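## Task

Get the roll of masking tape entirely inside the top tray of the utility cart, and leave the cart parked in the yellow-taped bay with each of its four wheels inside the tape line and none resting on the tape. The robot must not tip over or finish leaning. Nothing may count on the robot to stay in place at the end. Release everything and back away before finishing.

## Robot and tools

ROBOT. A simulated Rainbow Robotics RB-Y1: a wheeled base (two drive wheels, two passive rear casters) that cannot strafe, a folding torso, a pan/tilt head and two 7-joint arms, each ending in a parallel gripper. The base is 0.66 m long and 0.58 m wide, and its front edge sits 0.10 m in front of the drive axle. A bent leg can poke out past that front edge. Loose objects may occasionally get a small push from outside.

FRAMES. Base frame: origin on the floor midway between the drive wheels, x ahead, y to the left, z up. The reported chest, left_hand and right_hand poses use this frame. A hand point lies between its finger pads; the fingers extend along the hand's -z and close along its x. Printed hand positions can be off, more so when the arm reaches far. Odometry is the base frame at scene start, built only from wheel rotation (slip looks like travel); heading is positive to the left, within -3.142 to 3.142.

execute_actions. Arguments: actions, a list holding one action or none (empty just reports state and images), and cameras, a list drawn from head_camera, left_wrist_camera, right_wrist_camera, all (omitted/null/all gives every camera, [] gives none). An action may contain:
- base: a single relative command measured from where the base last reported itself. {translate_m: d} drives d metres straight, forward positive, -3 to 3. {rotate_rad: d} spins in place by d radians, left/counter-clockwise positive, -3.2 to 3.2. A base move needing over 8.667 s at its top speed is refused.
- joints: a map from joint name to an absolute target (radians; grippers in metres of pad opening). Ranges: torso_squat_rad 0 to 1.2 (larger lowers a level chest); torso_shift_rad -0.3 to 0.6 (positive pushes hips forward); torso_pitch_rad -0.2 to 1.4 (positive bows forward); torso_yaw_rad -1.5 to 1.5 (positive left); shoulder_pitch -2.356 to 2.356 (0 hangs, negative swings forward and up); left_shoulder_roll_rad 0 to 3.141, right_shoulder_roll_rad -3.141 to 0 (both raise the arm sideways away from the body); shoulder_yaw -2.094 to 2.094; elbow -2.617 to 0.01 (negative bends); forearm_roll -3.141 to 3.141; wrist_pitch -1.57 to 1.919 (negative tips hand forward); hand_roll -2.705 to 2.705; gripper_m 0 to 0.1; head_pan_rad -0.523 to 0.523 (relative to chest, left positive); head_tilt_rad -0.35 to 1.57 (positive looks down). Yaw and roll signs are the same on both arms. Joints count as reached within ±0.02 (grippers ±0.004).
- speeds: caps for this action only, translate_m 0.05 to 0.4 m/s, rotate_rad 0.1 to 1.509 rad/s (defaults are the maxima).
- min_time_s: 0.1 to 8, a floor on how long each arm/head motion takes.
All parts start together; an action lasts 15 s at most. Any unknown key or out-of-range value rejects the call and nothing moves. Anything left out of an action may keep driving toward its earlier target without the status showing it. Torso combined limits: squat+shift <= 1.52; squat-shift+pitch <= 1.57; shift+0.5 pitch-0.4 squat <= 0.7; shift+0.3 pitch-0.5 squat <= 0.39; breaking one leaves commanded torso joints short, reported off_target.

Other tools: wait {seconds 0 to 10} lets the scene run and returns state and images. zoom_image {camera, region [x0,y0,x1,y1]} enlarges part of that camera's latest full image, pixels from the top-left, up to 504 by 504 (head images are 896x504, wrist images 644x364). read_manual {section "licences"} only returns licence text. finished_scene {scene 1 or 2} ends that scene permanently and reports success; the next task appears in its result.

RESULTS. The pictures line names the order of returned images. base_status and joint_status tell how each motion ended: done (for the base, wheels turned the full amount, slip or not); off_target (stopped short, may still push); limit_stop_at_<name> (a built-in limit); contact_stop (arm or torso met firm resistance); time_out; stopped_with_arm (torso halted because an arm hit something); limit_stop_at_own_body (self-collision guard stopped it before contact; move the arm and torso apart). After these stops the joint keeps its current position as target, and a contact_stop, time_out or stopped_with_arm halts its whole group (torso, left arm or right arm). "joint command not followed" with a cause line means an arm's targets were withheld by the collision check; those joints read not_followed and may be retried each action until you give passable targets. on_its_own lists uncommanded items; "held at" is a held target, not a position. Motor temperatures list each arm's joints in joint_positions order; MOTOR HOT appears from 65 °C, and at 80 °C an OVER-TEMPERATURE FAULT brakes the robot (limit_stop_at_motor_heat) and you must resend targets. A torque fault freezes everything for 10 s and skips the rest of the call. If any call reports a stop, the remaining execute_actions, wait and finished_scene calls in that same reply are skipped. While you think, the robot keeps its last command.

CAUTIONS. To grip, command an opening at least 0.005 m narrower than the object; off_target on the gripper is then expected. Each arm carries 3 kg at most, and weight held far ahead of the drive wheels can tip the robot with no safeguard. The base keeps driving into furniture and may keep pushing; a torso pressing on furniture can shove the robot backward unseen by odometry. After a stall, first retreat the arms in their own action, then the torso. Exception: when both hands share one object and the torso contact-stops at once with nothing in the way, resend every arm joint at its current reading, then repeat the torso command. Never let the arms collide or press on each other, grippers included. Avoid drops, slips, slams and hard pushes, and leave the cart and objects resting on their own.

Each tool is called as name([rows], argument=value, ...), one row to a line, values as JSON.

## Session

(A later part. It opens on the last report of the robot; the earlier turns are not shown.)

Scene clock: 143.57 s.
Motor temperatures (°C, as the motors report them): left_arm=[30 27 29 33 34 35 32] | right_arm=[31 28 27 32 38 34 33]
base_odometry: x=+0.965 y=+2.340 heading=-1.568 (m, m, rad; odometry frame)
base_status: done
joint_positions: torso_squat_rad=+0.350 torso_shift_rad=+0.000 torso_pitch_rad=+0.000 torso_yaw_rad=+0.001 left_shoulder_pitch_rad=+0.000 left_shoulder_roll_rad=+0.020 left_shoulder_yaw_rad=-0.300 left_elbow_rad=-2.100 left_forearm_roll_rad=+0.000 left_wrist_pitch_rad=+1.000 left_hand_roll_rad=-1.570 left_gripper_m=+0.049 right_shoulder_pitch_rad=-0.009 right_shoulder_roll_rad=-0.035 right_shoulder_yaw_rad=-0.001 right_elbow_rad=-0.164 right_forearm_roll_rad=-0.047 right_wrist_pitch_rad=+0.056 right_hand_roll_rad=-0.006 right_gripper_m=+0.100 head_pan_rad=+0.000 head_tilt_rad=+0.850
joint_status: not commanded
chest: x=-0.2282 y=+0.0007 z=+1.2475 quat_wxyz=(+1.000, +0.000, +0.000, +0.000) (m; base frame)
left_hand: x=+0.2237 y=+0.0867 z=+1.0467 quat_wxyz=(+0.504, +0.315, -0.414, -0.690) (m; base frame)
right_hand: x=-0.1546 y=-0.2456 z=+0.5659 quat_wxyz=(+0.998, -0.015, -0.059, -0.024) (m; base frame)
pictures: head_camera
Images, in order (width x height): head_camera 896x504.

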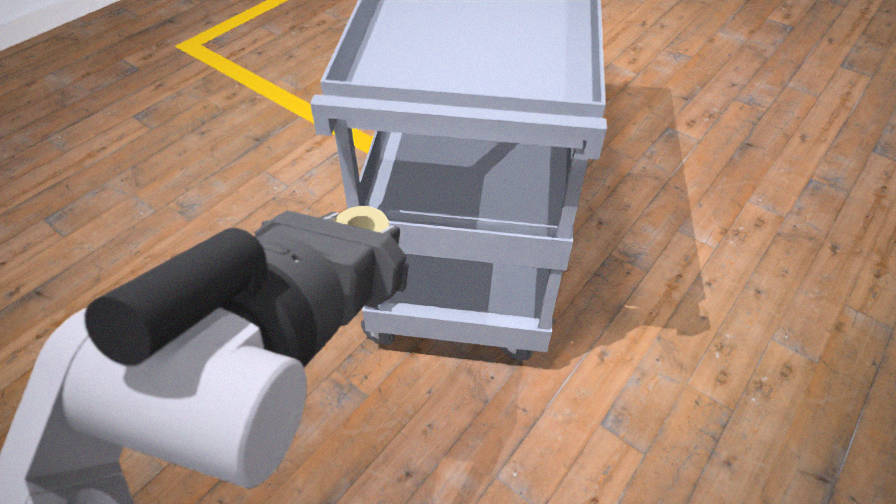

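execute_actions([
  {"base":{"translate_m":0.5},"joints":{"torso_squat_rad":0.1,"torso_pitch_rad":0.3,"torso_shift_rad":0.15,"left_wrist_pitch_rad":0.7,"head_tilt_rad":0.6}},
], cameras=[])

execute_actions([
  {"joints":{"torso_squat_rad":0.2,"torso_pitch_rad":0.5}},
])

Scene clock: 158.53 s.
Motor temperatures (°C, as the motors report them): left_arm=[30 27 29 33 34 35 32] | right_arm=[31 28 27 32 38 34 33]
base_odometry: x=+0.966 y=+1.840 heading=-1.568 (m, m, rad; odometry frame)
base_status: done
joint_positions: torso_squat_rad=+0.100 torso_shift_rad=+0.150 torso_pitch_rad=+0.300 torso_yaw_rad=+0.001 left_shoulder_pitch_rad=+0.000 left_shoulder_roll_rad=+0.020 left_shoulder_yaw_rad=-0.300 left_elbow_rad=-2.100 left_forearm_roll_rad=+0.000 left_wrist_pitch_rad=+0.700 left_hand_roll_rad=-1.570 left_gripper_m=+0.049 right_shoulder_pitch_rad=-0.009 right_shoulder_roll_rad=-0.035 right_shoulder_yaw_rad=-0.001 right_elbow_rad=-0.164 right_forearm_roll_rad=-0.047 right_wrist_pitch_rad=+0.056 right_hand_roll_rad=-0.006 right_gripper_m=+0.100 head_pan_rad=+0.000 head_tilt_rad=+0.600
joint_status: all done
chest: x=-0.0324 y=+0.0007 z=+1.2648 quat_wxyz=(+0.989, +0.000, +0.149, +0.000) (m; base frame)
left_hand: x=+0.3791 y=+0.0790 z=+0.9956 quat_wxyz=(+0.522, +0.290, -0.439, -0.671) (m; base frame)
right_hand: x=-0.1636 y=-0.2455 z=+0.5919 quat_wxyz=(+0.995, -0.018, +0.091, -0.022) (m; base frame)
pictures: none
No camera images: the call's "cameras" was empty. Leave "cameras" out to get every camera's image.

Scene clock: 159.97 s.
Motor temperatures (°C, as the motors report them): left_arm=[30 27 29 33 34 35 32] | right_arm=[31 28 27 32 38 34 33]
base_odometry: x=+0.966 y=+1.840 heading=-1.568 (m, m, rad; odometry frame)
base_status: not commanded
joint_positions: torso_squat_rad=+0.200 torso_shift_rad=+0.150 torso_pitch_rad=+0.500 torso_yaw_rad=+0.001 left_shoulder_pitch_rad=+0.000 left_shoulder_roll_rad=+0.020 left_shoulder_yaw_rad=-0.300 left_elbow_rad=-2.100 left_forearm_roll_rad=+0.000 left_wrist_pitch_rad=+0.700 left_hand_roll_rad=-1.570 left_gripper_m=+0.049 right_shoulder_pitch_rad=-0.009 right_shoulder_roll_rad=-0.035 right_shoulder_yaw_rad=-0.001 right_elbow_rad=-0.164 right_forearm_roll_rad=-0.047 right_wrist_pitch_rad=+0.056 right_hand_roll_rad=-0.006 right_gripper_m=+0.100 head_pan_rad=+0.000 head_tilt_rad=+0.600
joint_status: all done
chest: x=+0.0229 y=+0.0006 z=+1.2304 quat_wxyz=(+0.969, +0.000, +0.247, +0.000) (m; base frame)
left_hand: x=+0.3728 y=+0.0789 z=+0.8848 quat_wxyz=(+0.564, +0.221, -0.385, -0.697) (m; base frame)
right_hand: x=-0.2394 y=-0.2455 z=+0.5969 quat_wxyz=(+0.981, -0.020, +0.190, -0.020) (m; base frame)
pictures: head_camera, left_wrist_camera, right_wrist_camera
Images, in order (width x height): head_camera 896x504, left_wrist_camera 644x364, right_wrist_camera 644x364.

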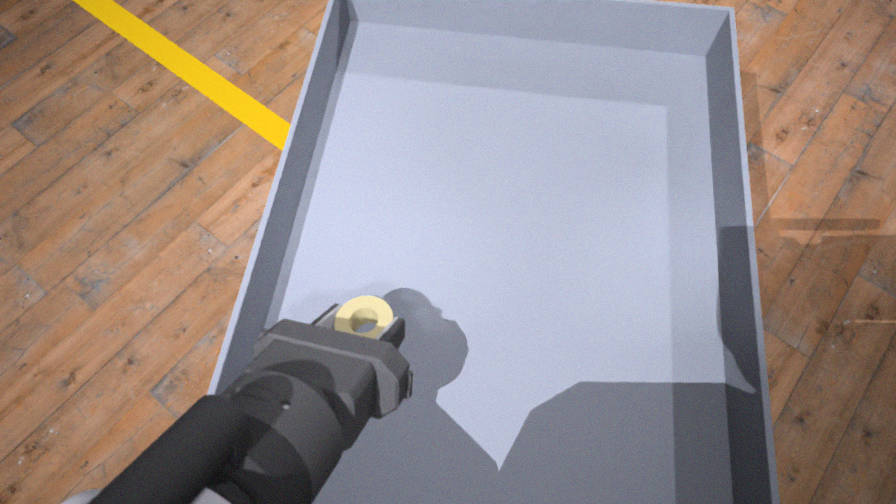

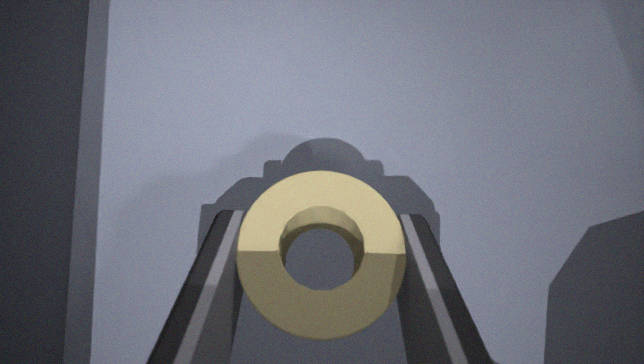

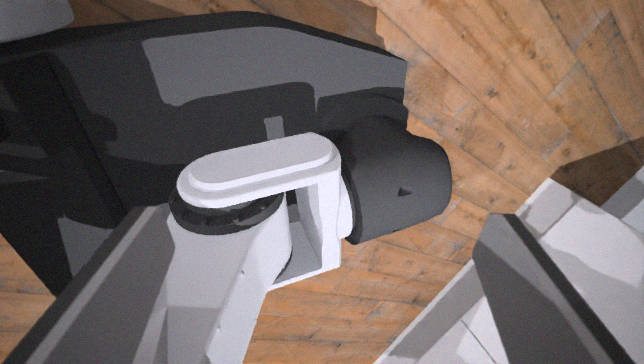

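execute_actions([
  {"joints":{"torso_squat_rad":0.4,"torso_shift_rad":0.22,"left_shoulder_yaw_rad":-0.36,"head_tilt_rad":0.9}},
], cameras=["head_camera","left_wrist_camera"])

Scene clock: 165.40 s.
Motor temperatures (°C, as the motors report them): left_arm=[30 27 29 33 34 35 32] | right_arm=[31 28 27 32 38 34 33]
base_odometry: x=+0.966 y=+1.840 heading=-1.568 (m, m, rad; odometry frame)
base_status: not commanded
joint_positions: torso_squat_rad=+0.400 torso_shift_rad=+0.220 torso_pitch_rad=+0.500 torso_yaw_rad=+0.001 left_shoulder_pitch_rad=+0.000 left_shoulder_roll_rad=+0.020 left_shoulder_yaw_rad=-0.360 left_elbow_rad=-2.100 left_forearm_roll_rad=+0.000 left_wrist_pitch_rad=+0.700 left_hand_roll_rad=-1.570 left_gripper_m=+0.049 right_shoulder_pitch_rad=-0.009 right_shoulder_roll_rad=-0.035 right_shoulder_yaw_rad=-0.001 right_elbow_rad=-0.164 right_forearm_roll_rad=-0.047 right_wrist_pitch_rad=+0.056 right_hand_roll_rad=-0.006 right_gripper_m=+0.100 head_pan_rad=+0.000 head_tilt_rad=+0.900
joint_status: all done
chest: x=+0.0610 y=+0.0006 z=+1.1813 quat_wxyz=(+0.969, +0.000, +0.247, +0.000) (m; base frame)
left_hand: x=+0.4023 y=+0.0508 z=+0.8399 quat_wxyz=(+0.548, +0.203, -0.401, -0.706) (m; base frame)
right_hand: x=-0.2013 y=-0.2456 z=+0.5478 quat_wxyz=(+0.981, -0.020, +0.190, -0.020) (m; base frame)
pictures: head_camera, left_wrist_camera
Images, in order (width x height): head_camera 896x504, left_wrist_camera 644x364.

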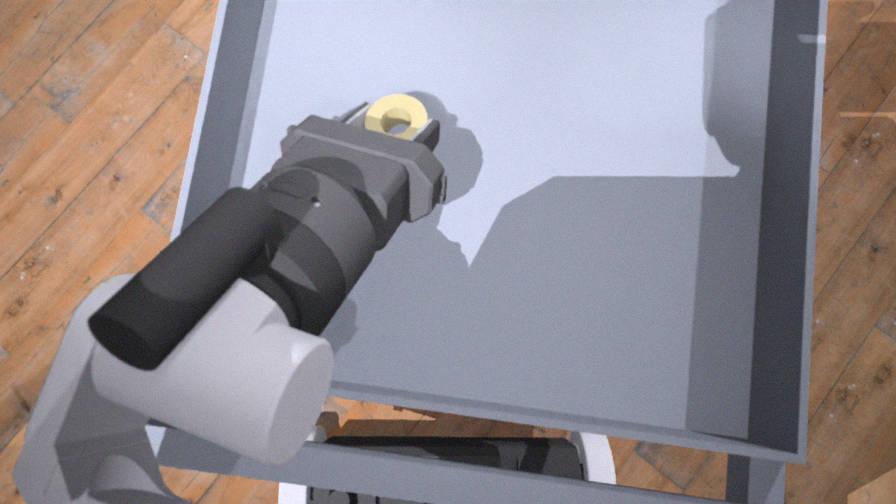

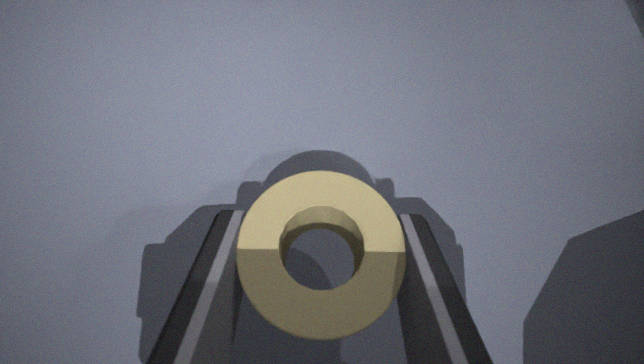

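execute_actions([
  {"joints":{"torso_squat_rad":0.455}},
], cameras=[])

execute_actions([
  {"joints":{"left_gripper_m":0.1}},
], cameras=["left_wrist_camera"])

execute_actions([
  {"joints":{"torso_squat_rad":0.1,"torso_pitch_rad":0.3}},
], cameras=[])

execute_actions([
  {"base":{"translate_m":-0.3},"joints":{"torso_squat_rad":0,"torso_shift_rad":0.15,"left_shoulder_yaw_rad":-0.3,"left_elbow_rad":-2.2,"left_wrist_pitch_rad":1.9,"left_hand_roll_rad":0.3,"right_shoulder_pitch_rad":0,"right_shoulder_roll_rad":-0.02,"right_shoulder_yaw_rad":0.3,"right_elbow_rad":-2.2,"right_wrist_pitch_rad":1.9,"right_hand_roll_rad":-0.3,"right_forearm_roll_rad":0,"head_tilt_rad":0.75},"min_time_s":3},
])

Scene clock: 182.07 s.
Motor temperatures (°C, as the motors report them): left_arm=[29 27 29 34 34 35 32] | right_arm=[32 28 27 32 38 34 33]
base_odometry: x=+0.966 y=+1.840 heading=-1.568 (m, m, rad; odometry frame)
base_status: not commanded
joint_positions: torso_squat_rad=+0.455 torso_shift_rad=+0.219 torso_pitch_rad=+0.499 torso_yaw_rad=+0.001 left_shoulder_pitch_rad=-0.002 left_shoulder_roll_rad=+0.020 left_shoulder_yaw_rad=-0.360 left_elbow_rad=-2.103 left_forearm_roll_rad=+0.000 left_wrist_pitch_rad=+0.699 left_hand_roll_rad=-1.570 left_gripper_m=+0.049 right_shoulder_pitch_rad=-0.009 right_shoulder_roll_rad=-0.035 right_shoulder_yaw_rad=-0.001 right_elbow_rad=-0.164 right_forearm_roll_rad=-0.047 right_wrist_pitch_rad=+0.056 right_hand_roll_rad=-0.006 right_gripper_m=+0.100 head_pan_rad=+0.000 head_tilt_rad=+0.900
joint_status: all done
chest: x=+0.0569 y=+0.0006 z=+1.1659 quat_wxyz=(+0.969, +0.000, +0.247, +0.000) (m; base frame)
left_hand: x=+0.3998 y=+0.0504 z=+0.8269 quat_wxyz=(+0.547, +0.204, -0.403, -0.705) (m; base frame)
right_hand: x=-0.2047 y=-0.2456 z=+0.5322 quat_wxyz=(+0.981, -0.020, +0.190, -0.020) (m; base frame)
pictures: none
No camera images: the call's "cameras" was empty. Leave "cameras" out to get every camera's image.

Scene clock: 183.20 s.
Motor temperatures (°C, as the motors report them): left_arm=[29 27 29 33 34 35 32] | right_arm=[32 28 27 32 38 34 33]
base_odometry: x=+0.966 y=+1.840 heading=-1.568 (m, m, rad; odometry frame)
base_status: not commanded
joint_positions: torso_squat_rad=+0.455 torso_shift_rad=+0.220 torso_pitch_rad=+0.499 torso_yaw_rad=+0.001 left_shoulder_pitch_rad=-0.003 left_shoulder_roll_rad=+0.019 left_shoulder_yaw_rad=-0.361 left_elbow_rad=-2.103 left_forearm_roll_rad=+0.000 left_wrist_pitch_rad=+0.698 left_hand_roll_rad=-1.570 left_gripper_m=+0.100 right_shoulder_pitch_rad=-0.009 right_shoulder_roll_rad=-0.035 right_shoulder_yaw_rad=-0.001 right_elbow_rad=-0.164 right_forearm_roll_rad=-0.047 right_wrist_pitch_rad=+0.056 right_hand_roll_rad=-0.006 right_gripper_m=+0.100 head_pan_rad=+0.000 head_tilt_rad=+0.900
joint_status: all done
chest: x=+0.0570 y=+0.0006 z=+1.1659 quat_wxyz=(+0.969, +0.000, +0.247, +0.000) (m; base frame)
left_hand: x=+0.4002 y=+0.0496 z=+0.8276 quat_wxyz=(+0.547, +0.204, -0.404, -0.704) (m; base frame)
right_hand: x=-0.2047 y=-0.2456 z=+0.5322 quat_wxyz=(+0.981, -0.020, +0.190, -0.020) (m; base frame)
pictures: left_wrist_camera
Images, in order (width x height): left_wrist_camera 644x364.

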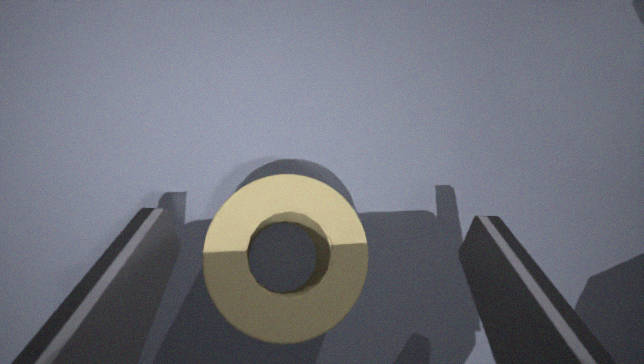

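Scene clock: 185.17 s.
Motor temperatures (°C, as the motors report them): left_arm=[29 27 29 33 34 35 32] | right_arm=[32 28 27 32 38 34 33]
base_odometry: x=+0.966 y=+1.840 heading=-1.568 (m, m, rad; odometry frame)
base_status: not commanded
joint_positions: torso_squat_rad=+0.100 torso_shift_rad=+0.220 torso_pitch_rad=+0.300 torso_yaw_rad=+0.001 left_shoulder_pitch_rad=+0.000 left_shoulder_roll_rad=+0.020 left_shoulder_yaw_rad=-0.360 left_elbow_rad=-2.100 left_forearm_roll_rad=+0.000 left_wrist_pitch_rad=+0.700 left_hand_roll_rad=-1.570 left_gripper_m=+0.100 right_shoulder_pitch_rad=-0.009 right_shoulder_roll_rad=-0.035 right_shoulder_yaw_rad=-0.001 right_elbow_rad=-0.164 right_forearm_roll_rad=-0.047 right_wrist_pitch_rad=+0.056 right_hand_roll_rad=-0.006 right_gripper_m=+0.100 head_pan_rad=+0.000 head_tilt_rad=+0.900
joint_status: all done
chest: x=+0.0153 y=+0.0006 z=+1.2558 quat_wxyz=(+0.989, +0.000, +0.149, +0.000) (m; base frame)
left_hand: x=+0.4177 y=+0.0505 z=+0.9894 quat_wxyz=(+0.505, +0.272, -0.454, -0.682) (m; base frame)
right_hand: x=-0.1158 y=-0.2455 z=+0.5829 quat_wxyz=(+0.995, -0.018, +0.091, -0.022) (m; base frame)
pictures: none
No camera images: the call's "cameras" was empty. Leave "cameras" out to get every camera's image.

Scene clock: 188.47 s.
Motor temperatures (°C, as the motors report them): left_arm=[29 27 29 33 34 35 32] | right_arm=[32 28 27 33 38 34 33]
base_odometry: x=+0.965 y=+2.139 heading=-1.570 (m, m, rad; odometry frame)
base_status: done
joint_positions: torso_squat_rad=+0.000 torso_shift_rad=+0.150 torso_pitch_rad=+0.300 torso_yaw_rad=+0.001 left_shoulder_pitch_rad=+0.000 left_shoulder_roll_rad=+0.020 left_shoulder_yaw_rad=-0.300 left_elbow_rad=-2.200 left_forearm_roll_rad=+0.000 left_wrist_pitch_rad=+1.900 left_hand_roll_rad=+0.300 left_gripper_m=+0.100 right_shoulder_pitch_rad=+0.000 right_shoulder_roll_rad=-0.020 right_shoulder_yaw_rad=+0.300 right_elbow_rad=-2.200 right_forearm_roll_rad=+0.000 right_wrist_pitch_rad=+1.900 right_hand_roll_rad=-0.300 right_gripper_m=+0.100 head_pan_rad=+0.000 head_tilt_rad=+0.750
joint_status: all done
chest: x=-0.0321 y=+0.0006 z=+1.2683 quat_wxyz=(+0.989, +0.000, +0.149, +0.000) (m; base frame)
left_hand: x=+0.1775 y=+0.1320 z=+0.8973 quat_wxyz=(+0.999, -0.034, +0.007, +0.004) (m; base frame)
right_hand: x=+0.1779 y=-0.1311 z=+0.8974 quat_wxyz=(+0.999, +0.034, +0.006, -0.003) (m; base frame)
pictures: head_camera, left_wrist_camera, right_wrist_camera
Images, in order (width x height): head_camera 896x504, left_wrist_camera 644x364, right_wrist_camera 644x364.

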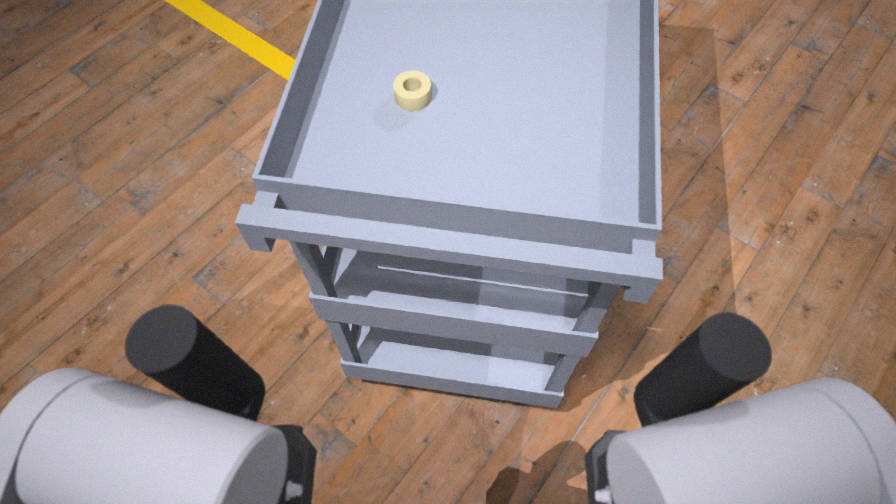

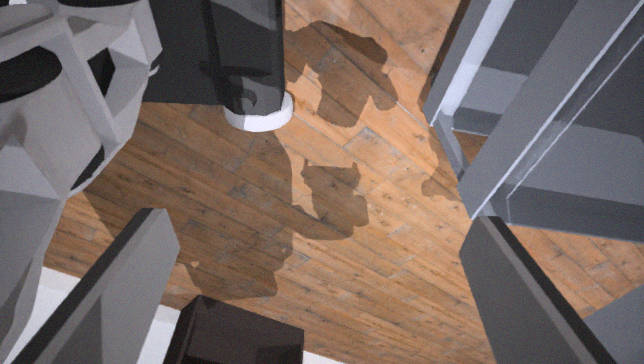

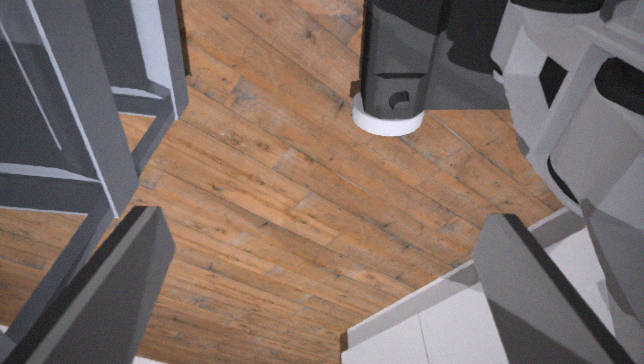

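execute_actions([
  {"base":{"translate_m":0.28},"joints":{"torso_yaw_rad":-0.12,"left_gripper_m":0.07,"right_gripper_m":0.07,"head_tilt_rad":1.0}},
])

Scene clock: 194.37 s.
Motor temperatures (°C, as the motors report them): left_arm=[29 27 29 33 34 35 32] | right_arm=[32 28 27 33 38 34 33]
base_odometry: x=+0.966 y=+1.859 heading=-1.570 (m, m, rad; odometry frame)
base_status: done
joint_positions: torso_squat_rad=+0.000 torso_shift_rad=+0.150 torso_pitch_rad=+0.300 torso_yaw_rad=-0.120 left_shoulder_pitch_rad=+0.000 left_shoulder_roll_rad=+0.020 left_shoulder_yaw_rad=-0.300 left_elbow_rad=-2.200 left_forearm_roll_rad=+0.000 left_wrist_pitch_rad=+1.900 left_hand_roll_rad=+0.300 left_gripper_m=+0.070 right_shoulder_pitch_rad=+0.000 right_shoulder_roll_rad=-0.020 right_shoulder_yaw_rad=+0.300 right_elbow_rad=-2.200 right_forearm_roll_rad=+0.000 right_wrist_pitch_rad=+1.900 right_hand_roll_rad=-0.300 right_gripper_m=+0.070 head_pan_rad=+0.000 head_tilt_rad=+1.000
joint_status: all done
chest: x=-0.0319 y=+0.0007 z=+1.2682 quat_wxyz=(+0.987, -0.009, +0.149, -0.059) (m; base frame)
left_hand: x=+0.1905 y=+0.0939 z=+0.8931 quat_wxyz=(+0.997, -0.052, +0.009, -0.054) (m; base frame)
right_hand: x=+0.1606 y=-0.1674 z=+0.9027 quat_wxyz=(+0.998, +0.016, +0.005, -0.061) (m; base frame)
pictures: head_camera, left_wrist_camera, right_wrist_camera
Images, in order (width x height): head_camera 896x504, left_wrist_camera 644x364, right_wrist_camera 644x364.

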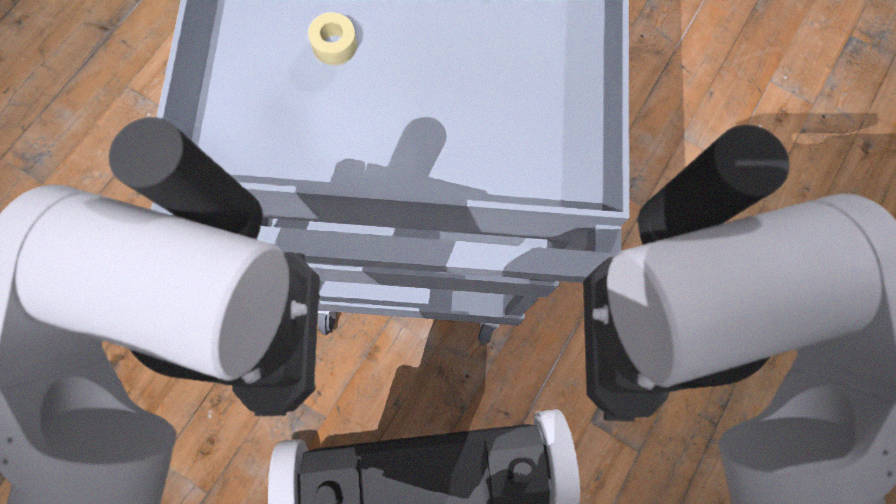

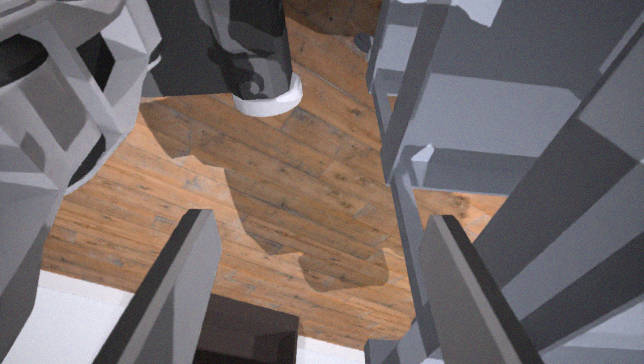

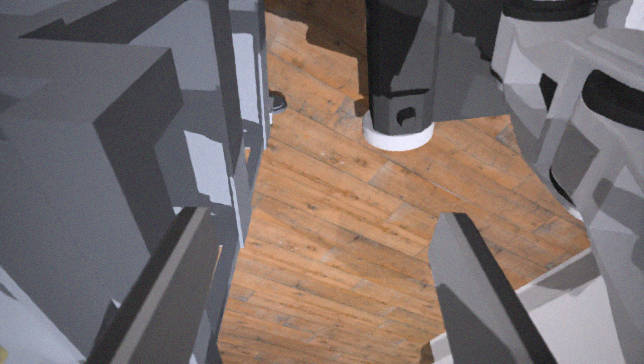

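execute_actions([
  {"base":{"translate_m":-0.04},"joints":{"torso_yaw_rad":0,"torso_squat_rad":0.3,"left_gripper_m":0.0,"right_gripper_m":0.0}},
], cameras=[])

execute_actions([
  {"base":{"translate_m":0.25},"speeds":{"translate_m":0.08},"joints":{"head_tilt_rad":0.8}},
])

Scene clock: 206.97 s.
Motor temperatures (°C, as the motors report them): left_arm=[29 27 29 33 34 35 32] | right_arm=[31 28 27 33 38 34 33]
base_odometry: x=+0.966 y=+1.899 heading=-1.570 (m, m, rad; odometry frame)
base_status: done
joint_positions: torso_squat_rad=+0.300 torso_shift_rad=+0.150 torso_pitch_rad=+0.300 torso_yaw_rad=+0.000 left_shoulder_pitch_rad=+0.000 left_shoulder_roll_rad=+0.020 left_shoulder_yaw_rad=-0.300 left_elbow_rad=-2.200 left_forearm_roll_rad=+0.000 left_wrist_pitch_rad=+1.900 left_hand_roll_rad=+0.300 left_gripper_m=+0.000 right_shoulder_pitch_rad=+0.000 right_shoulder_roll_rad=-0.020 right_shoulder_yaw_rad=+0.300 right_elbow_rad=-2.200 right_forearm_roll_rad=+0.000 right_wrist_pitch_rad=+1.900 right_hand_roll_rad=-0.300 right_gripper_m=+0.000 head_pan_rad=+0.000 head_tilt_rad=+1.000
joint_status: all done
chest: x=-0.0367 y=+0.0006 z=+1.2374 quat_wxyz=(+0.989, +0.000, +0.149, +0.000) (m; base frame)
left_hand: x=+0.1729 y=+0.1318 z=+0.8663 quat_wxyz=(+0.999, -0.035, +0.007, +0.003) (m; base frame)
right_hand: x=+0.1730 y=-0.1313 z=+0.8665 quat_wxyz=(+0.999, +0.034, +0.006, -0.004) (m; base frame)
pictures: none
No camera images: the call's "cameras" was empty. Leave "cameras" out to get every camera's image.

Scene clock: 210.63 s.
Motor temperatures (°C, as the motors report them): left_arm=[29 27 29 33 34 35 32] | right_arm=[31 28 27 33 38 34 33]
base_odometry: x=+0.966 y=+1.649 heading=-1.571 (m, m, rad; odometry frame)
base_status: done
joint_positions: torso_squat_rad=+0.300 torso_shift_rad=+0.150 torso_pitch_rad=+0.300 torso_yaw_rad=+0.000 left_shoulder_pitch_rad=+0.000 left_shoulder_roll_rad=+0.020 left_shoulder_yaw_rad=-0.300 left_elbow_rad=-2.200 left_forearm_roll_rad=+0.000 left_wrist_pitch_rad=+1.900 left_hand_roll_rad=+0.300 left_gripper_m=+0.000 right_shoulder_pitch_rad=+0.000 right_shoulder_roll_rad=-0.020 right_shoulder_yaw_rad=+0.300 right_elbow_rad=-2.200 right_forearm_roll_rad=+0.000 right_wrist_pitch_rad=+1.900 right_hand_roll_rad=-0.300 right_gripper_m=+0.000 head_pan_rad=+0.000 head_tilt_rad=+0.800
joint_status: all done
chest: x=-0.0366 y=+0.0006 z=+1.2373 quat_wxyz=(+0.989, +0.000, +0.149, +0.000) (m; base frame)
left_hand: x=+0.1730 y=+0.1318 z=+0.8663 quat_wxyz=(+0.999, -0.035, +0.007, +0.003) (m; base frame)
right_hand: x=+0.1729 y=-0.1313 z=+0.8664 quat_wxyz=(+0.999, +0.034, +0.007, -0.004) (m; base frame)
pictures: head_camera, left_wrist_camera, right_wrist_camera
Images, in order (width x height): head_camera 896x504, left_wrist_camera 644x364, right_wrist_camera 644x364.

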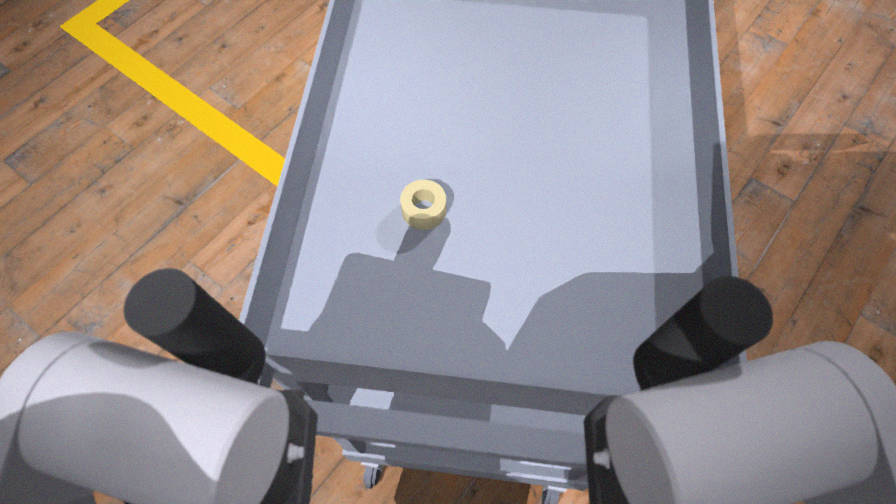

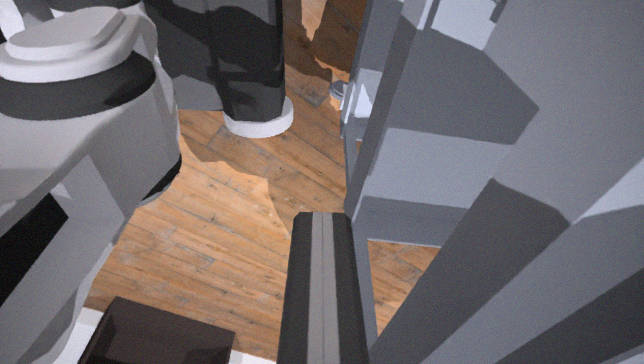

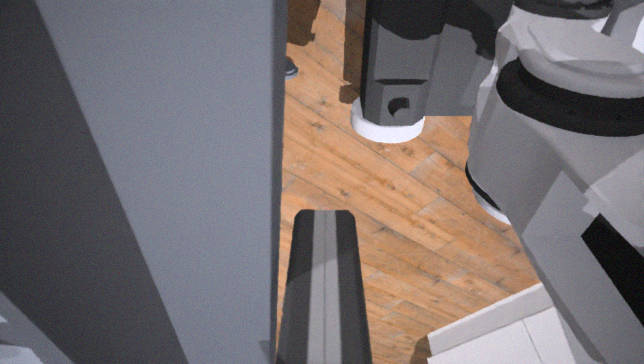

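execute_actions([
  {"base":{"translate_m":-0.03},"joints":{"torso_squat_rad":0,"torso_pitch_rad":0,"right_elbow_rad":-2.1,"right_shoulder_yaw_rad":0.3,"left_elbow_rad":-2.55,"left_wrist_pitch_rad":0,"left_shoulder_yaw_rad":0.3,"head_tilt_rad":1}},
], cameras=[])

execute_actions([
  {"base":{"translate_m":0.09},"joints":{"torso_shift_rad":0.3,"torso_squat_rad":0.2}},
], cameras=[])

execute_actions([
  {"joints":{"torso_squat_rad":0.4}},
], cameras=["head_camera","right_wrist_camera"])

Scene clock: 239.67 s.
Motor temperatures (°C, as the motors report them): left_arm=[29 27 29 33 34 35 32] | right_arm=[31 28 27 34 38 34 33]
base_odometry: x=+0.966 y=+1.679 heading=-1.571 (m, m, rad; odometry frame)
base_status: done
joint_positions: torso_squat_rad=+0.000 torso_shift_rad=+0.150 torso_pitch_rad=+0.000 torso_yaw_rad=+0.000 left_shoulder_pitch_rad=+0.000 left_shoulder_roll_rad=+0.020 left_shoulder_yaw_rad=+0.300 left_elbow_rad=-2.550 left_forearm_roll_rad=+0.000 left_wrist_pitch_rad=+0.000 left_hand_roll_rad=+0.300 left_gripper_m=+0.000 right_shoulder_pitch_rad=+0.000 right_shoulder_roll_rad=-0.020 right_shoulder_yaw_rad=+0.300 right_elbow_rad=-2.100 right_forearm_roll_rad=+0.000 right_wrist_pitch_rad=+1.900 right_hand_roll_rad=-0.300 right_gripper_m=+0.000 head_pan_rad=+0.000 head_tilt_rad=+1.000
joint_status: all done
chest: x=-0.1235 y=+0.0007 z=+1.2821 quat_wxyz=(+1.000, +0.000, +0.000, +0.000) (m; base frame)
left_hand: x=+0.1899 y=+0.3154 z=+1.4746 quat_wxyz=(+0.278, +0.003, -0.957, +0.077) (m; base frame)
right_hand: x=+0.1760 y=-0.1350 z=+0.9611 quat_wxyz=(+0.995, +0.019, -0.096, +0.001) (m; base frame)
pictures: none
No camera images: the call's "cameras" was empty. Leave "cameras" out to get every camera's image.

Scene clock: 241.47 s.
Motor temperatures (°C, as the motors report them): left_arm=[29 27 29 33 34 35 32] | right_arm=[31 28 27 34 38 34 33]
base_odometry: x=+0.966 y=+1.589 heading=-1.572 (m, m, rad; odometry frame)
base_status: done
joint_positions: torso_squat_rad=+0.200 torso_shift_rad=+0.300 torso_pitch_rad=+0.000 torso_yaw_rad=+0.000 left_shoulder_pitch_rad=+0.000 left_shoulder_roll_rad=+0.020 left_shoulder_yaw_rad=+0.300 left_elbow_rad=-2.550 left_forearm_roll_rad=+0.000 left_wrist_pitch_rad=+0.000 left_hand_roll_rad=+0.300 left_gripper_m=+0.000 right_shoulder_pitch_rad=+0.000 right_shoulder_roll_rad=-0.020 right_shoulder_yaw_rad=+0.300 right_elbow_rad=-2.100 right_forearm_roll_rad=+0.000 right_wrist_pitch_rad=+1.900 right_hand_roll_rad=-0.300 right_gripper_m=+0.000 head_pan_rad=+0.000 head_tilt_rad=+1.000
joint_status: all done
chest: x=-0.0253 y=+0.0007 z=+1.2453 quat_wxyz=(+1.000, +0.000, +0.000, +0.000) (m; base frame)
left_hand: x=+0.2882 y=+0.3154 z=+1.4378 quat_wxyz=(+0.278, +0.003, -0.957, +0.077) (m; base frame)
right_hand: x=+0.2743 y=-0.1350 z=+0.9243 quat_wxyz=(+0.995, +0.019, -0.096, +0.001) (m; base frame)
pictures: none
No camera images: the call's "cameras" was empty. Leave "cameras" out to get every camera's image.

Scene clock: 242.93 s.
Motor temperatures (°C, as the motors report them): left_arm=[29 27 29 33 34 35 32] | right_arm=[31 28 27 34 38 34 33]
base_odometry: x=+0.966 y=+1.589 heading=-1.572 (m, m, rad; odometry frame)
base_status: not commanded
joint_positions: torso_squat_rad=+0.400 torso_shift_rad=+0.300 torso_pitch_rad=+0.000 torso_yaw_rad=+0.000 left_shoulder_pitch_rad=+0.000 left_shoulder_roll_rad=+0.020 left_shoulder_yaw_rad=+0.300 left_elbow_rad=-2.550 left_forearm_roll_rad=+0.000 left_wrist_pitch_rad=+0.000 left_hand_roll_rad=+0.300 left_gripper_m=+0.000 right_shoulder_pitch_rad=+0.000 right_shoulder_roll_rad=-0.020 right_shoulder_yaw_rad=+0.300 right_elbow_rad=-2.100 right_forearm_roll_rad=+0.000 right_wrist_pitch_rad=+1.900 right_hand_roll_rad=-0.300 right_gripper_m=+0.000 head_pan_rad=+0.000 head_tilt_rad=+1.000
joint_status: all done
chest: x=-0.0376 y=+0.0006 z=+1.2059 quat_wxyz=(+1.000, +0.000, +0.000, +0.000) (m; base frame)
left_hand: x=+0.2758 y=+0.3154 z=+1.3984 quat_wxyz=(+0.278, +0.003, -0.957, +0.077) (m; base frame)
right_hand: x=+0.2622 y=-0.1350 z=+0.8850 quat_wxyz=(+0.995, +0.019, -0.096, +0.001) (m; base frame)
pictures: head_camera, right_wrist_camera
Images, in order (width x height): head_camera 896x504, right_wrist_camera 644x364.

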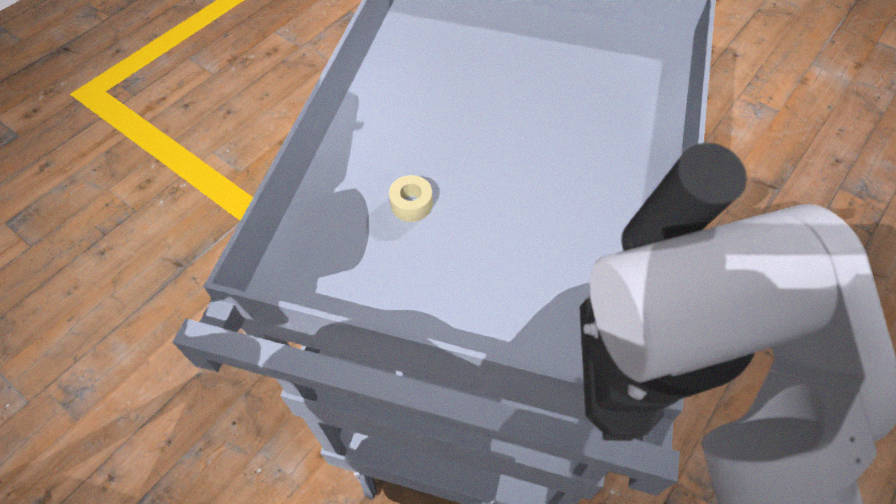

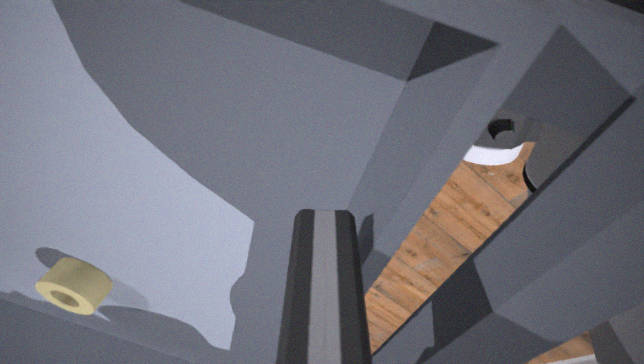

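execute_actions([
  {"joints":{"torso_squat_rad":0.49}},
], cameras=[])

execute_actions([
  {"joints":{"right_shoulder_yaw_rad":-0.6,"right_hand_roll_rad":0.6,"head_pan_rad":-0.3},"min_time_s":5},
], cameras=["head_camera","right_wrist_camera"])

Scene clock: 249.43 s.
Motor temperatures (°C, as the motors report them): left_arm=[29 27 29 33 34 35 32] | right_arm=[31 28 27 34 38 34 33]
base_odometry: x=+0.966 y=+1.589 heading=-1.572 (m, m, rad; odometry frame)
base_status: not commanded
joint_positions: torso_squat_rad=+0.490 torso_shift_rad=+0.300 torso_pitch_rad=+0.000 torso_yaw_rad=+0.000 left_shoulder_pitch_rad=+0.000 left_shoulder_roll_rad=+0.020 left_shoulder_yaw_rad=+0.300 left_elbow_rad=-2.550 left_forearm_roll_rad=+0.000 left_wrist_pitch_rad=+0.000 left_hand_roll_rad=+0.300 left_gripper_m=+0.000 right_shoulder_pitch_rad=-0.001 right_shoulder_roll_rad=-0.020 right_shoulder_yaw_rad=+0.300 right_elbow_rad=-2.100 right_forearm_roll_rad=+0.000 right_wrist_pitch_rad=+1.900 right_hand_roll_rad=-0.300 right_gripper_m=+0.000 head_pan_rad=+0.000 head_tilt_rad=+1.000
joint_status: all done
chest: x=-0.0456 y=+0.0006 z=+1.1800 quat_wxyz=(+1.000, +0.000, +0.000, +0.000) (m; base frame)
left_hand: x=+0.2678 y=+0.3153 z=+1.3725 quat_wxyz=(+0.278, +0.003, -0.957, +0.077) (m; base frame)
right_hand: x=+0.2543 y=-0.1350 z=+0.8592 quat_wxyz=(+0.995, +0.019, -0.096, +0.001) (m; base frame)
pictures: none
No camera images: the call's "cameras" was empty. Leave "cameras" out to get every camera's image.

Scene clock: 254.73 s.
Motor temperatures (°C, as the motors report them): left_arm=[29 27 29 33 34 35 32] | right_arm=[31 28 27 34 38 34 33]
base_odometry: x=+0.966 y=+1.589 heading=-1.572 (m, m, rad; odometry frame)
base_status: not commanded
joint_positions: torso_squat_rad=+0.490 torso_shift_rad=+0.300 torso_pitch_rad=+0.000 torso_yaw_rad=+0.000 left_shoulder_pitch_rad=+0.000 left_shoulder_roll_rad=+0.020 left_shoulder_yaw_rad=+0.300 left_elbow_rad=-2.550 left_forearm_roll_rad=+0.000 left_wrist_pitch_rad=+0.000 left_hand_roll_rad=+0.300 left_gripper_m=+0.000 right_shoulder_pitch_rad=-0.001 right_shoulder_roll_rad=-0.020 right_shoulder_yaw_rad=-0.599 right_elbow_rad=-2.100 right_forearm_roll_rad=+0.000 right_wrist_pitch_rad=+1.900 right_hand_roll_rad=+0.600 right_gripper_m=+0.000 head_pan_rad=-0.300 head_tilt_rad=+1.000
joint_status: all done
chest: x=-0.0455 y=+0.0006 z=+1.1800 quat_wxyz=(+1.000, +0.000, +0.000, +0.000) (m; base frame)
left_hand: x=+0.2679 y=+0.3154 z=+1.3724 quat_wxyz=(+0.278, +0.003, -0.957, +0.077) (m; base frame)
right_hand: x=+0.2138 y=-0.4040 z=+0.8647 quat_wxyz=(+0.994, -0.066, -0.083, +0.001) (m; base frame)
pictures: head_camera, right_wrist_camera
Images, in order (width x height): head_camera 896x504, right_wrist_camera 644x364.

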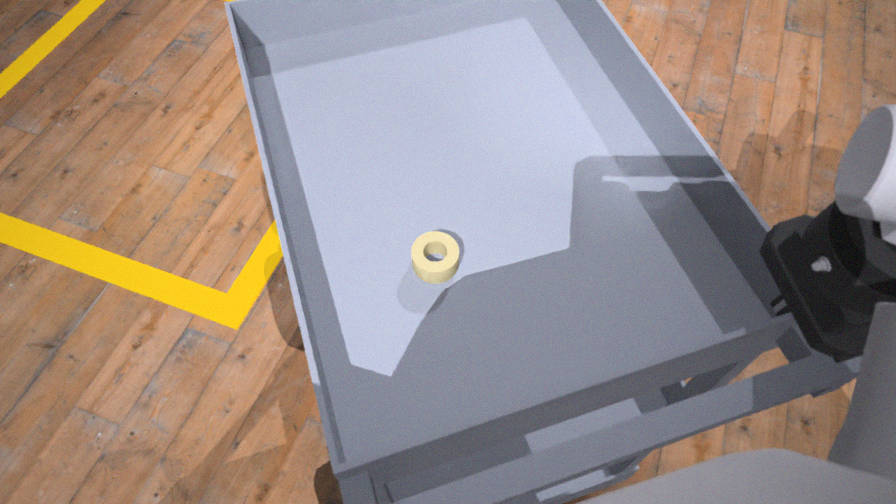

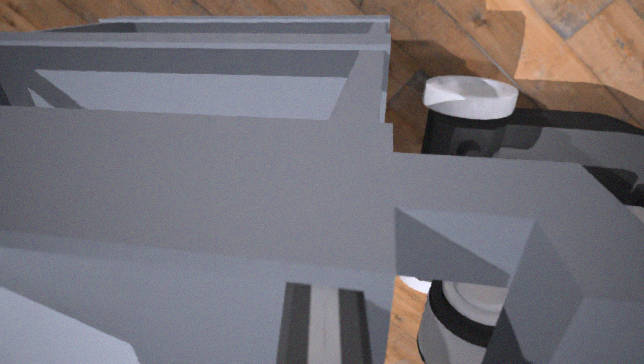

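execute_actions([
  {"joints":{"torso_squat_rad":0.15}},
], cameras=[])

execute_actions([
  {"base":{"translate_m":-0.45},"joints":{"right_shoulder_yaw_rad":0,"left_shoulder_yaw_rad":0.95,"left_elbow_rad":-2.1,"left_wrist_pitch_rad":1.9,"left_hand_roll_rad":0,"head_pan_rad":0.52}},
], cameras=[])

execute_actions([
  {"base":{"rotate_rad":-1.2}},
], cameras=[])

execute_actions([
  {"base":{"translate_m":0.4}},
], cameras=["head_camera","left_wrist_camera"])

Scene clock: 274.37 s.
Motor temperatures (°C, as the motors report them): left_arm=[29 27 29 33 34 35 32] | right_arm=[31 28 27 34 38 34 33]
base_odometry: x=+0.966 y=+1.589 heading=-1.572 (m, m, rad; odometry frame)
base_status: not commanded
joint_positions: torso_squat_rad=+0.150 torso_shift_rad=+0.300 torso_pitch_rad=+0.000 torso_yaw_rad=+0.000 left_shoulder_pitch_rad=+0.000 left_shoulder_roll_rad=+0.020 left_shoulder_yaw_rad=+0.300 left_elbow_rad=-2.550 left_forearm_roll_rad=+0.000 left_wrist_pitch_rad=+0.000 left_hand_roll_rad=+0.300 left_gripper_m=+0.000 right_shoulder_pitch_rad=+0.000 right_shoulder_roll_rad=-0.020 right_shoulder_yaw_rad=-0.600 right_elbow_rad=-2.100 right_forearm_roll_rad=+0.000 right_wrist_pitch_rad=+1.900 right_hand_roll_rad=+0.600 right_gripper_m=+0.000 head_pan_rad=-0.300 head_tilt_rad=+1.000
joint_status: all done
chest: x=-0.0235 y=+0.0007 z=+1.2512 quat_wxyz=(+1.000, +0.000, +0.000, +0.000) (m; base frame)
left_hand: x=+0.2900 y=+0.3154 z=+1.4436 quat_wxyz=(+0.278, +0.003, -0.957, +0.077) (m; base frame)
right_hand: x=+0.2355 y=-0.4042 z=+0.9357 quat_wxyz=(+0.994, -0.067, -0.083, +0.001) (m; base frame)
pictures: none
No camera images: the call's "cameras" was empty. Leave "cameras" out to get every camera's image.

Scene clock: 277.07 s.
Motor temperatures (°C, as the motors report them): left_arm=[29 27 29 33 34 35 32] | right_arm=[31 28 27 34 38 34 33]
base_odometry: x=+0.966 y=+2.039 heading=-1.573 (m, m, rad; odometry frame)
base_status: done
joint_positions: torso_squat_rad=+0.150 torso_shift_rad=+0.300 torso_pitch_rad=+0.000 torso_yaw_rad=+0.000 left_shoulder_pitch_rad=+0.000 left_shoulder_roll_rad=+0.020 left_shoulder_yaw_rad=+0.950 left_elbow_rad=-2.100 left_forearm_roll_rad=+0.000 left_wrist_pitch_rad=+1.900 left_hand_roll_rad=+0.000 left_gripper_m=+0.000 right_shoulder_pitch_rad=+0.000 right_shoulder_roll_rad=-0.020 right_shoulder_yaw_rad=+0.000 right_elbow_rad=-2.100 right_forearm_roll_rad=+0.000 right_wrist_pitch_rad=+1.900 right_hand_roll_rad=+0.600 right_gripper_m=+0.000 head_pan_rad=+0.520 head_tilt_rad=+1.000
joint_status: all done
chest: x=-0.0236 y=+0.0006 z=+1.2512 quat_wxyz=(+1.000, +0.000, +0.000, +0.000) (m; base frame)
left_hand: x=+0.1589 y=+0.4834 z=+0.9367 quat_wxyz=(+0.884, +0.054, -0.093, +0.454) (m; base frame)
right_hand: x=+0.2900 y=-0.2276 z=+0.9320 quat_wxyz=(+0.950, -0.039, -0.092, +0.295) (m; base frame)
pictures: none
No camera images: the call's "cameras" was empty. Leave "cameras" out to get every camera's image.

Scene clock: 280.53 s.
Motor temperatures (°C, as the motors report them): left_arm=[29 27 29 33 34 35 32] | right_arm=[31 28 27 34 38 34 33]
base_odometry: x=+0.966 y=+2.039 heading=-2.772 (m, m, rad; odometry frame)
base_status: done
joint_positions: torso_squat_rad=+0.150 torso_shift_rad=+0.300 torso_pitch_rad=+0.000 torso_yaw_rad=+0.000 left_shoulder_pitch_rad=+0.000 left_shoulder_roll_rad=+0.020 left_shoulder_yaw_rad=+0.950 left_elbow_rad=-2.100 left_forearm_roll_rad=+0.000 left_wrist_pitch_rad=+1.900 left_hand_roll_rad=+0.000 left_gripper_m=+0.000 right_shoulder_pitch_rad=+0.000 right_shoulder_roll_rad=-0.020 right_shoulder_yaw_rad=+0.000 right_elbow_rad=-2.100 right_forearm_roll_rad=+0.000 right_wrist_pitch_rad=+1.900 right_hand_roll_rad=+0.600 right_gripper_m=+0.000 head_pan_rad=+0.520 head_tilt_rad=+1.000
joint_status: not commanded
chest: x=-0.0236 y=+0.0006 z=+1.2512 quat_wxyz=(+1.000, +0.000, +0.000, +0.000) (m; base frame)
left_hand: x=+0.1589 y=+0.4834 z=+0.9367 quat_wxyz=(+0.884, +0.054, -0.093, +0.454) (m; base frame)
right_hand: x=+0.2900 y=-0.2276 z=+0.9320 quat_wxyz=(+0.950, -0.039, -0.092, +0.295) (m; base frame)
pictures: none
No camera images: the call's "cameras" was empty. Leave "cameras" out to get every camera's image.

Scene clock: 283.10 s.
Motor temperatures (°C, as the motors report them): left_arm=[29 27 29 33 34 35 32] | right_arm=[31 28 27 34 38 34 33]
base_odometry: x=+0.593 y=+1.895 heading=-2.772 (m, m, rad; odometry frame)
base_status: done
joint_positions: torso_squat_rad=+0.150 torso_shift_rad=+0.300 torso_pitch_rad=+0.000 torso_yaw_rad=+0.000 left_shoulder_pitch_rad=+0.000 left_shoulder_roll_rad=+0.020 left_shoulder_yaw_rad=+0.950 left_elbow_rad=-2.100 left_forearm_roll_rad=+0.000 left_wrist_pitch_rad=+1.900 left_hand_roll_rad=+0.000 left_gripper_m=+0.000 right_shoulder_pitch_rad=+0.000 right_shoulder_roll_rad=-0.020 right_shoulder_yaw_rad=+0.000 right_elbow_rad=-2.100 right_forearm_roll_rad=+0.000 right_wrist_pitch_rad=+1.900 right_hand_roll_rad=+0.600 right_gripper_m=+0.000 head_pan_rad=+0.520 head_tilt_rad=+1.000
joint_status: not commanded
chest: x=-0.0235 y=+0.0006 z=+1.2512 quat_wxyz=(+1.000, +0.000, +0.000, +0.000) (m; base frame)
left_hand: x=+0.1589 y=+0.4834 z=+0.9367 quat_wxyz=(+0.884, +0.054, -0.093, +0.454) (m; base frame)
right_hand: x=+0.2901 y=-0.2276 z=+0.9321 quat_wxyz=(+0.950, -0.039, -0.093, +0.295) (m; base frame)
pictures: head_camera, left_wrist_camera
Images, in order (width x height): head_camera 896x504, left_wrist_camera 644x364.

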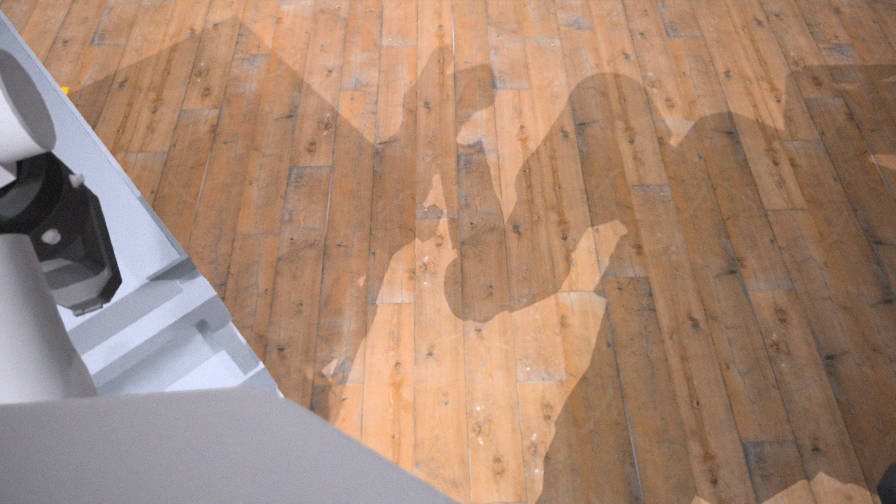

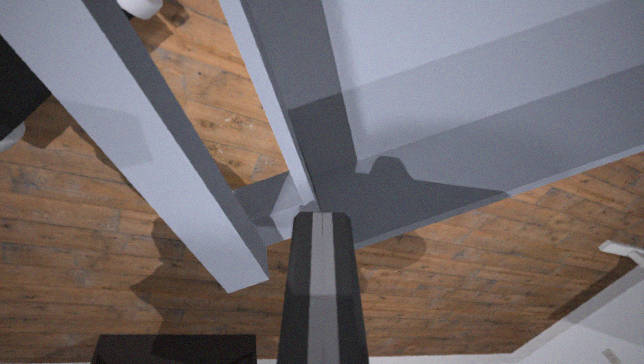

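execute_actions([
  {"joints":{"torso_yaw_rad":0.1,"torso_squat_rad":0.48}},
], cameras=["left_wrist_camera"])

execute_actions([
  {"base":{"translate_m":0.4},"speeds":{"translate_m":0.08}},
], cameras=["head_camera","left_wrist_camera"])

Scene clock: 291.10 s.
Motor temperatures (°C, as the motors report them): left_arm=[29 27 29 33 34 35 32] | right_arm=[31 28 27 34 38 34 33]
base_odometry: x=+0.593 y=+1.895 heading=-2.772 (m, m, rad; odometry frame)
base_status: not commanded
joint_positions: torso_squat_rad=+0.397 torso_shift_rad=+0.299 torso_pitch_rad=-0.002 torso_yaw_rad=+0.072 left_shoulder_pitch_rad=-0.002 left_shoulder_roll_rad=+0.023 left_shoulder_yaw_rad=+0.950 left_elbow_rad=-2.104 left_forearm_roll_rad=+0.000 left_wrist_pitch_rad=+1.899 left_hand_roll_rad=+0.000 left_gripper_m=+0.000 right_shoulder_pitch_rad=+0.000 right_shoulder_roll_rad=-0.020 right_shoulder_yaw_rad=+0.000 right_elbow_rad=-2.100 right_forearm_roll_rad=+0.000 right_wrist_pitch_rad=+1.900 right_hand_roll_rad=+0.600 right_gripper_m=+0.000 head_pan_rad=+0.520 head_tilt_rad=+1.000
joint_status: torso_squat_rad contact_stop (moved +0.247 of +0.330); torso_yaw_rad contact_stop (moved +0.072 of +0.100)
on_its_own: torso_squat_rad is held at +0.397, not at your +0.480, since a contact_stop; torso_yaw_rad is held at +0.072, not at your +0.100, since a contact_stop
chest: x=-0.0387 y=-0.0001 z=+1.2069 quat_wxyz=(+0.999, +0.000, -0.001, +0.036) (m; base frame)
left_hand: x=+0.1103 y=+0.4966 z=+0.8956 quat_wxyz=(+0.867, +0.060, -0.096, +0.485) (m; base frame)
right_hand: x=+0.2912 y=-0.2047 z=+0.8882 quat_wxyz=(+0.939, -0.036, -0.095, +0.329) (m; base frame)
pictures: left_wrist_camera
Images, in order (width x height): left_wrist_camera 644x364.

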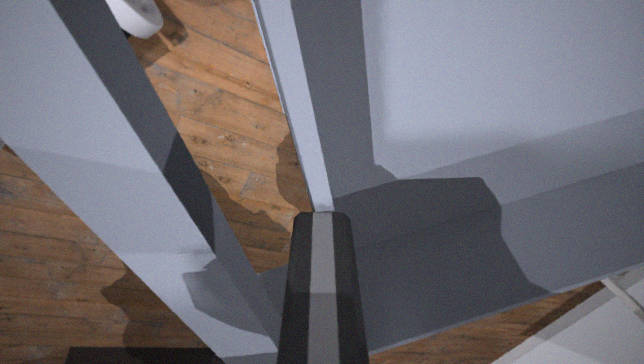

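not run: a stop came earlier in this reply.


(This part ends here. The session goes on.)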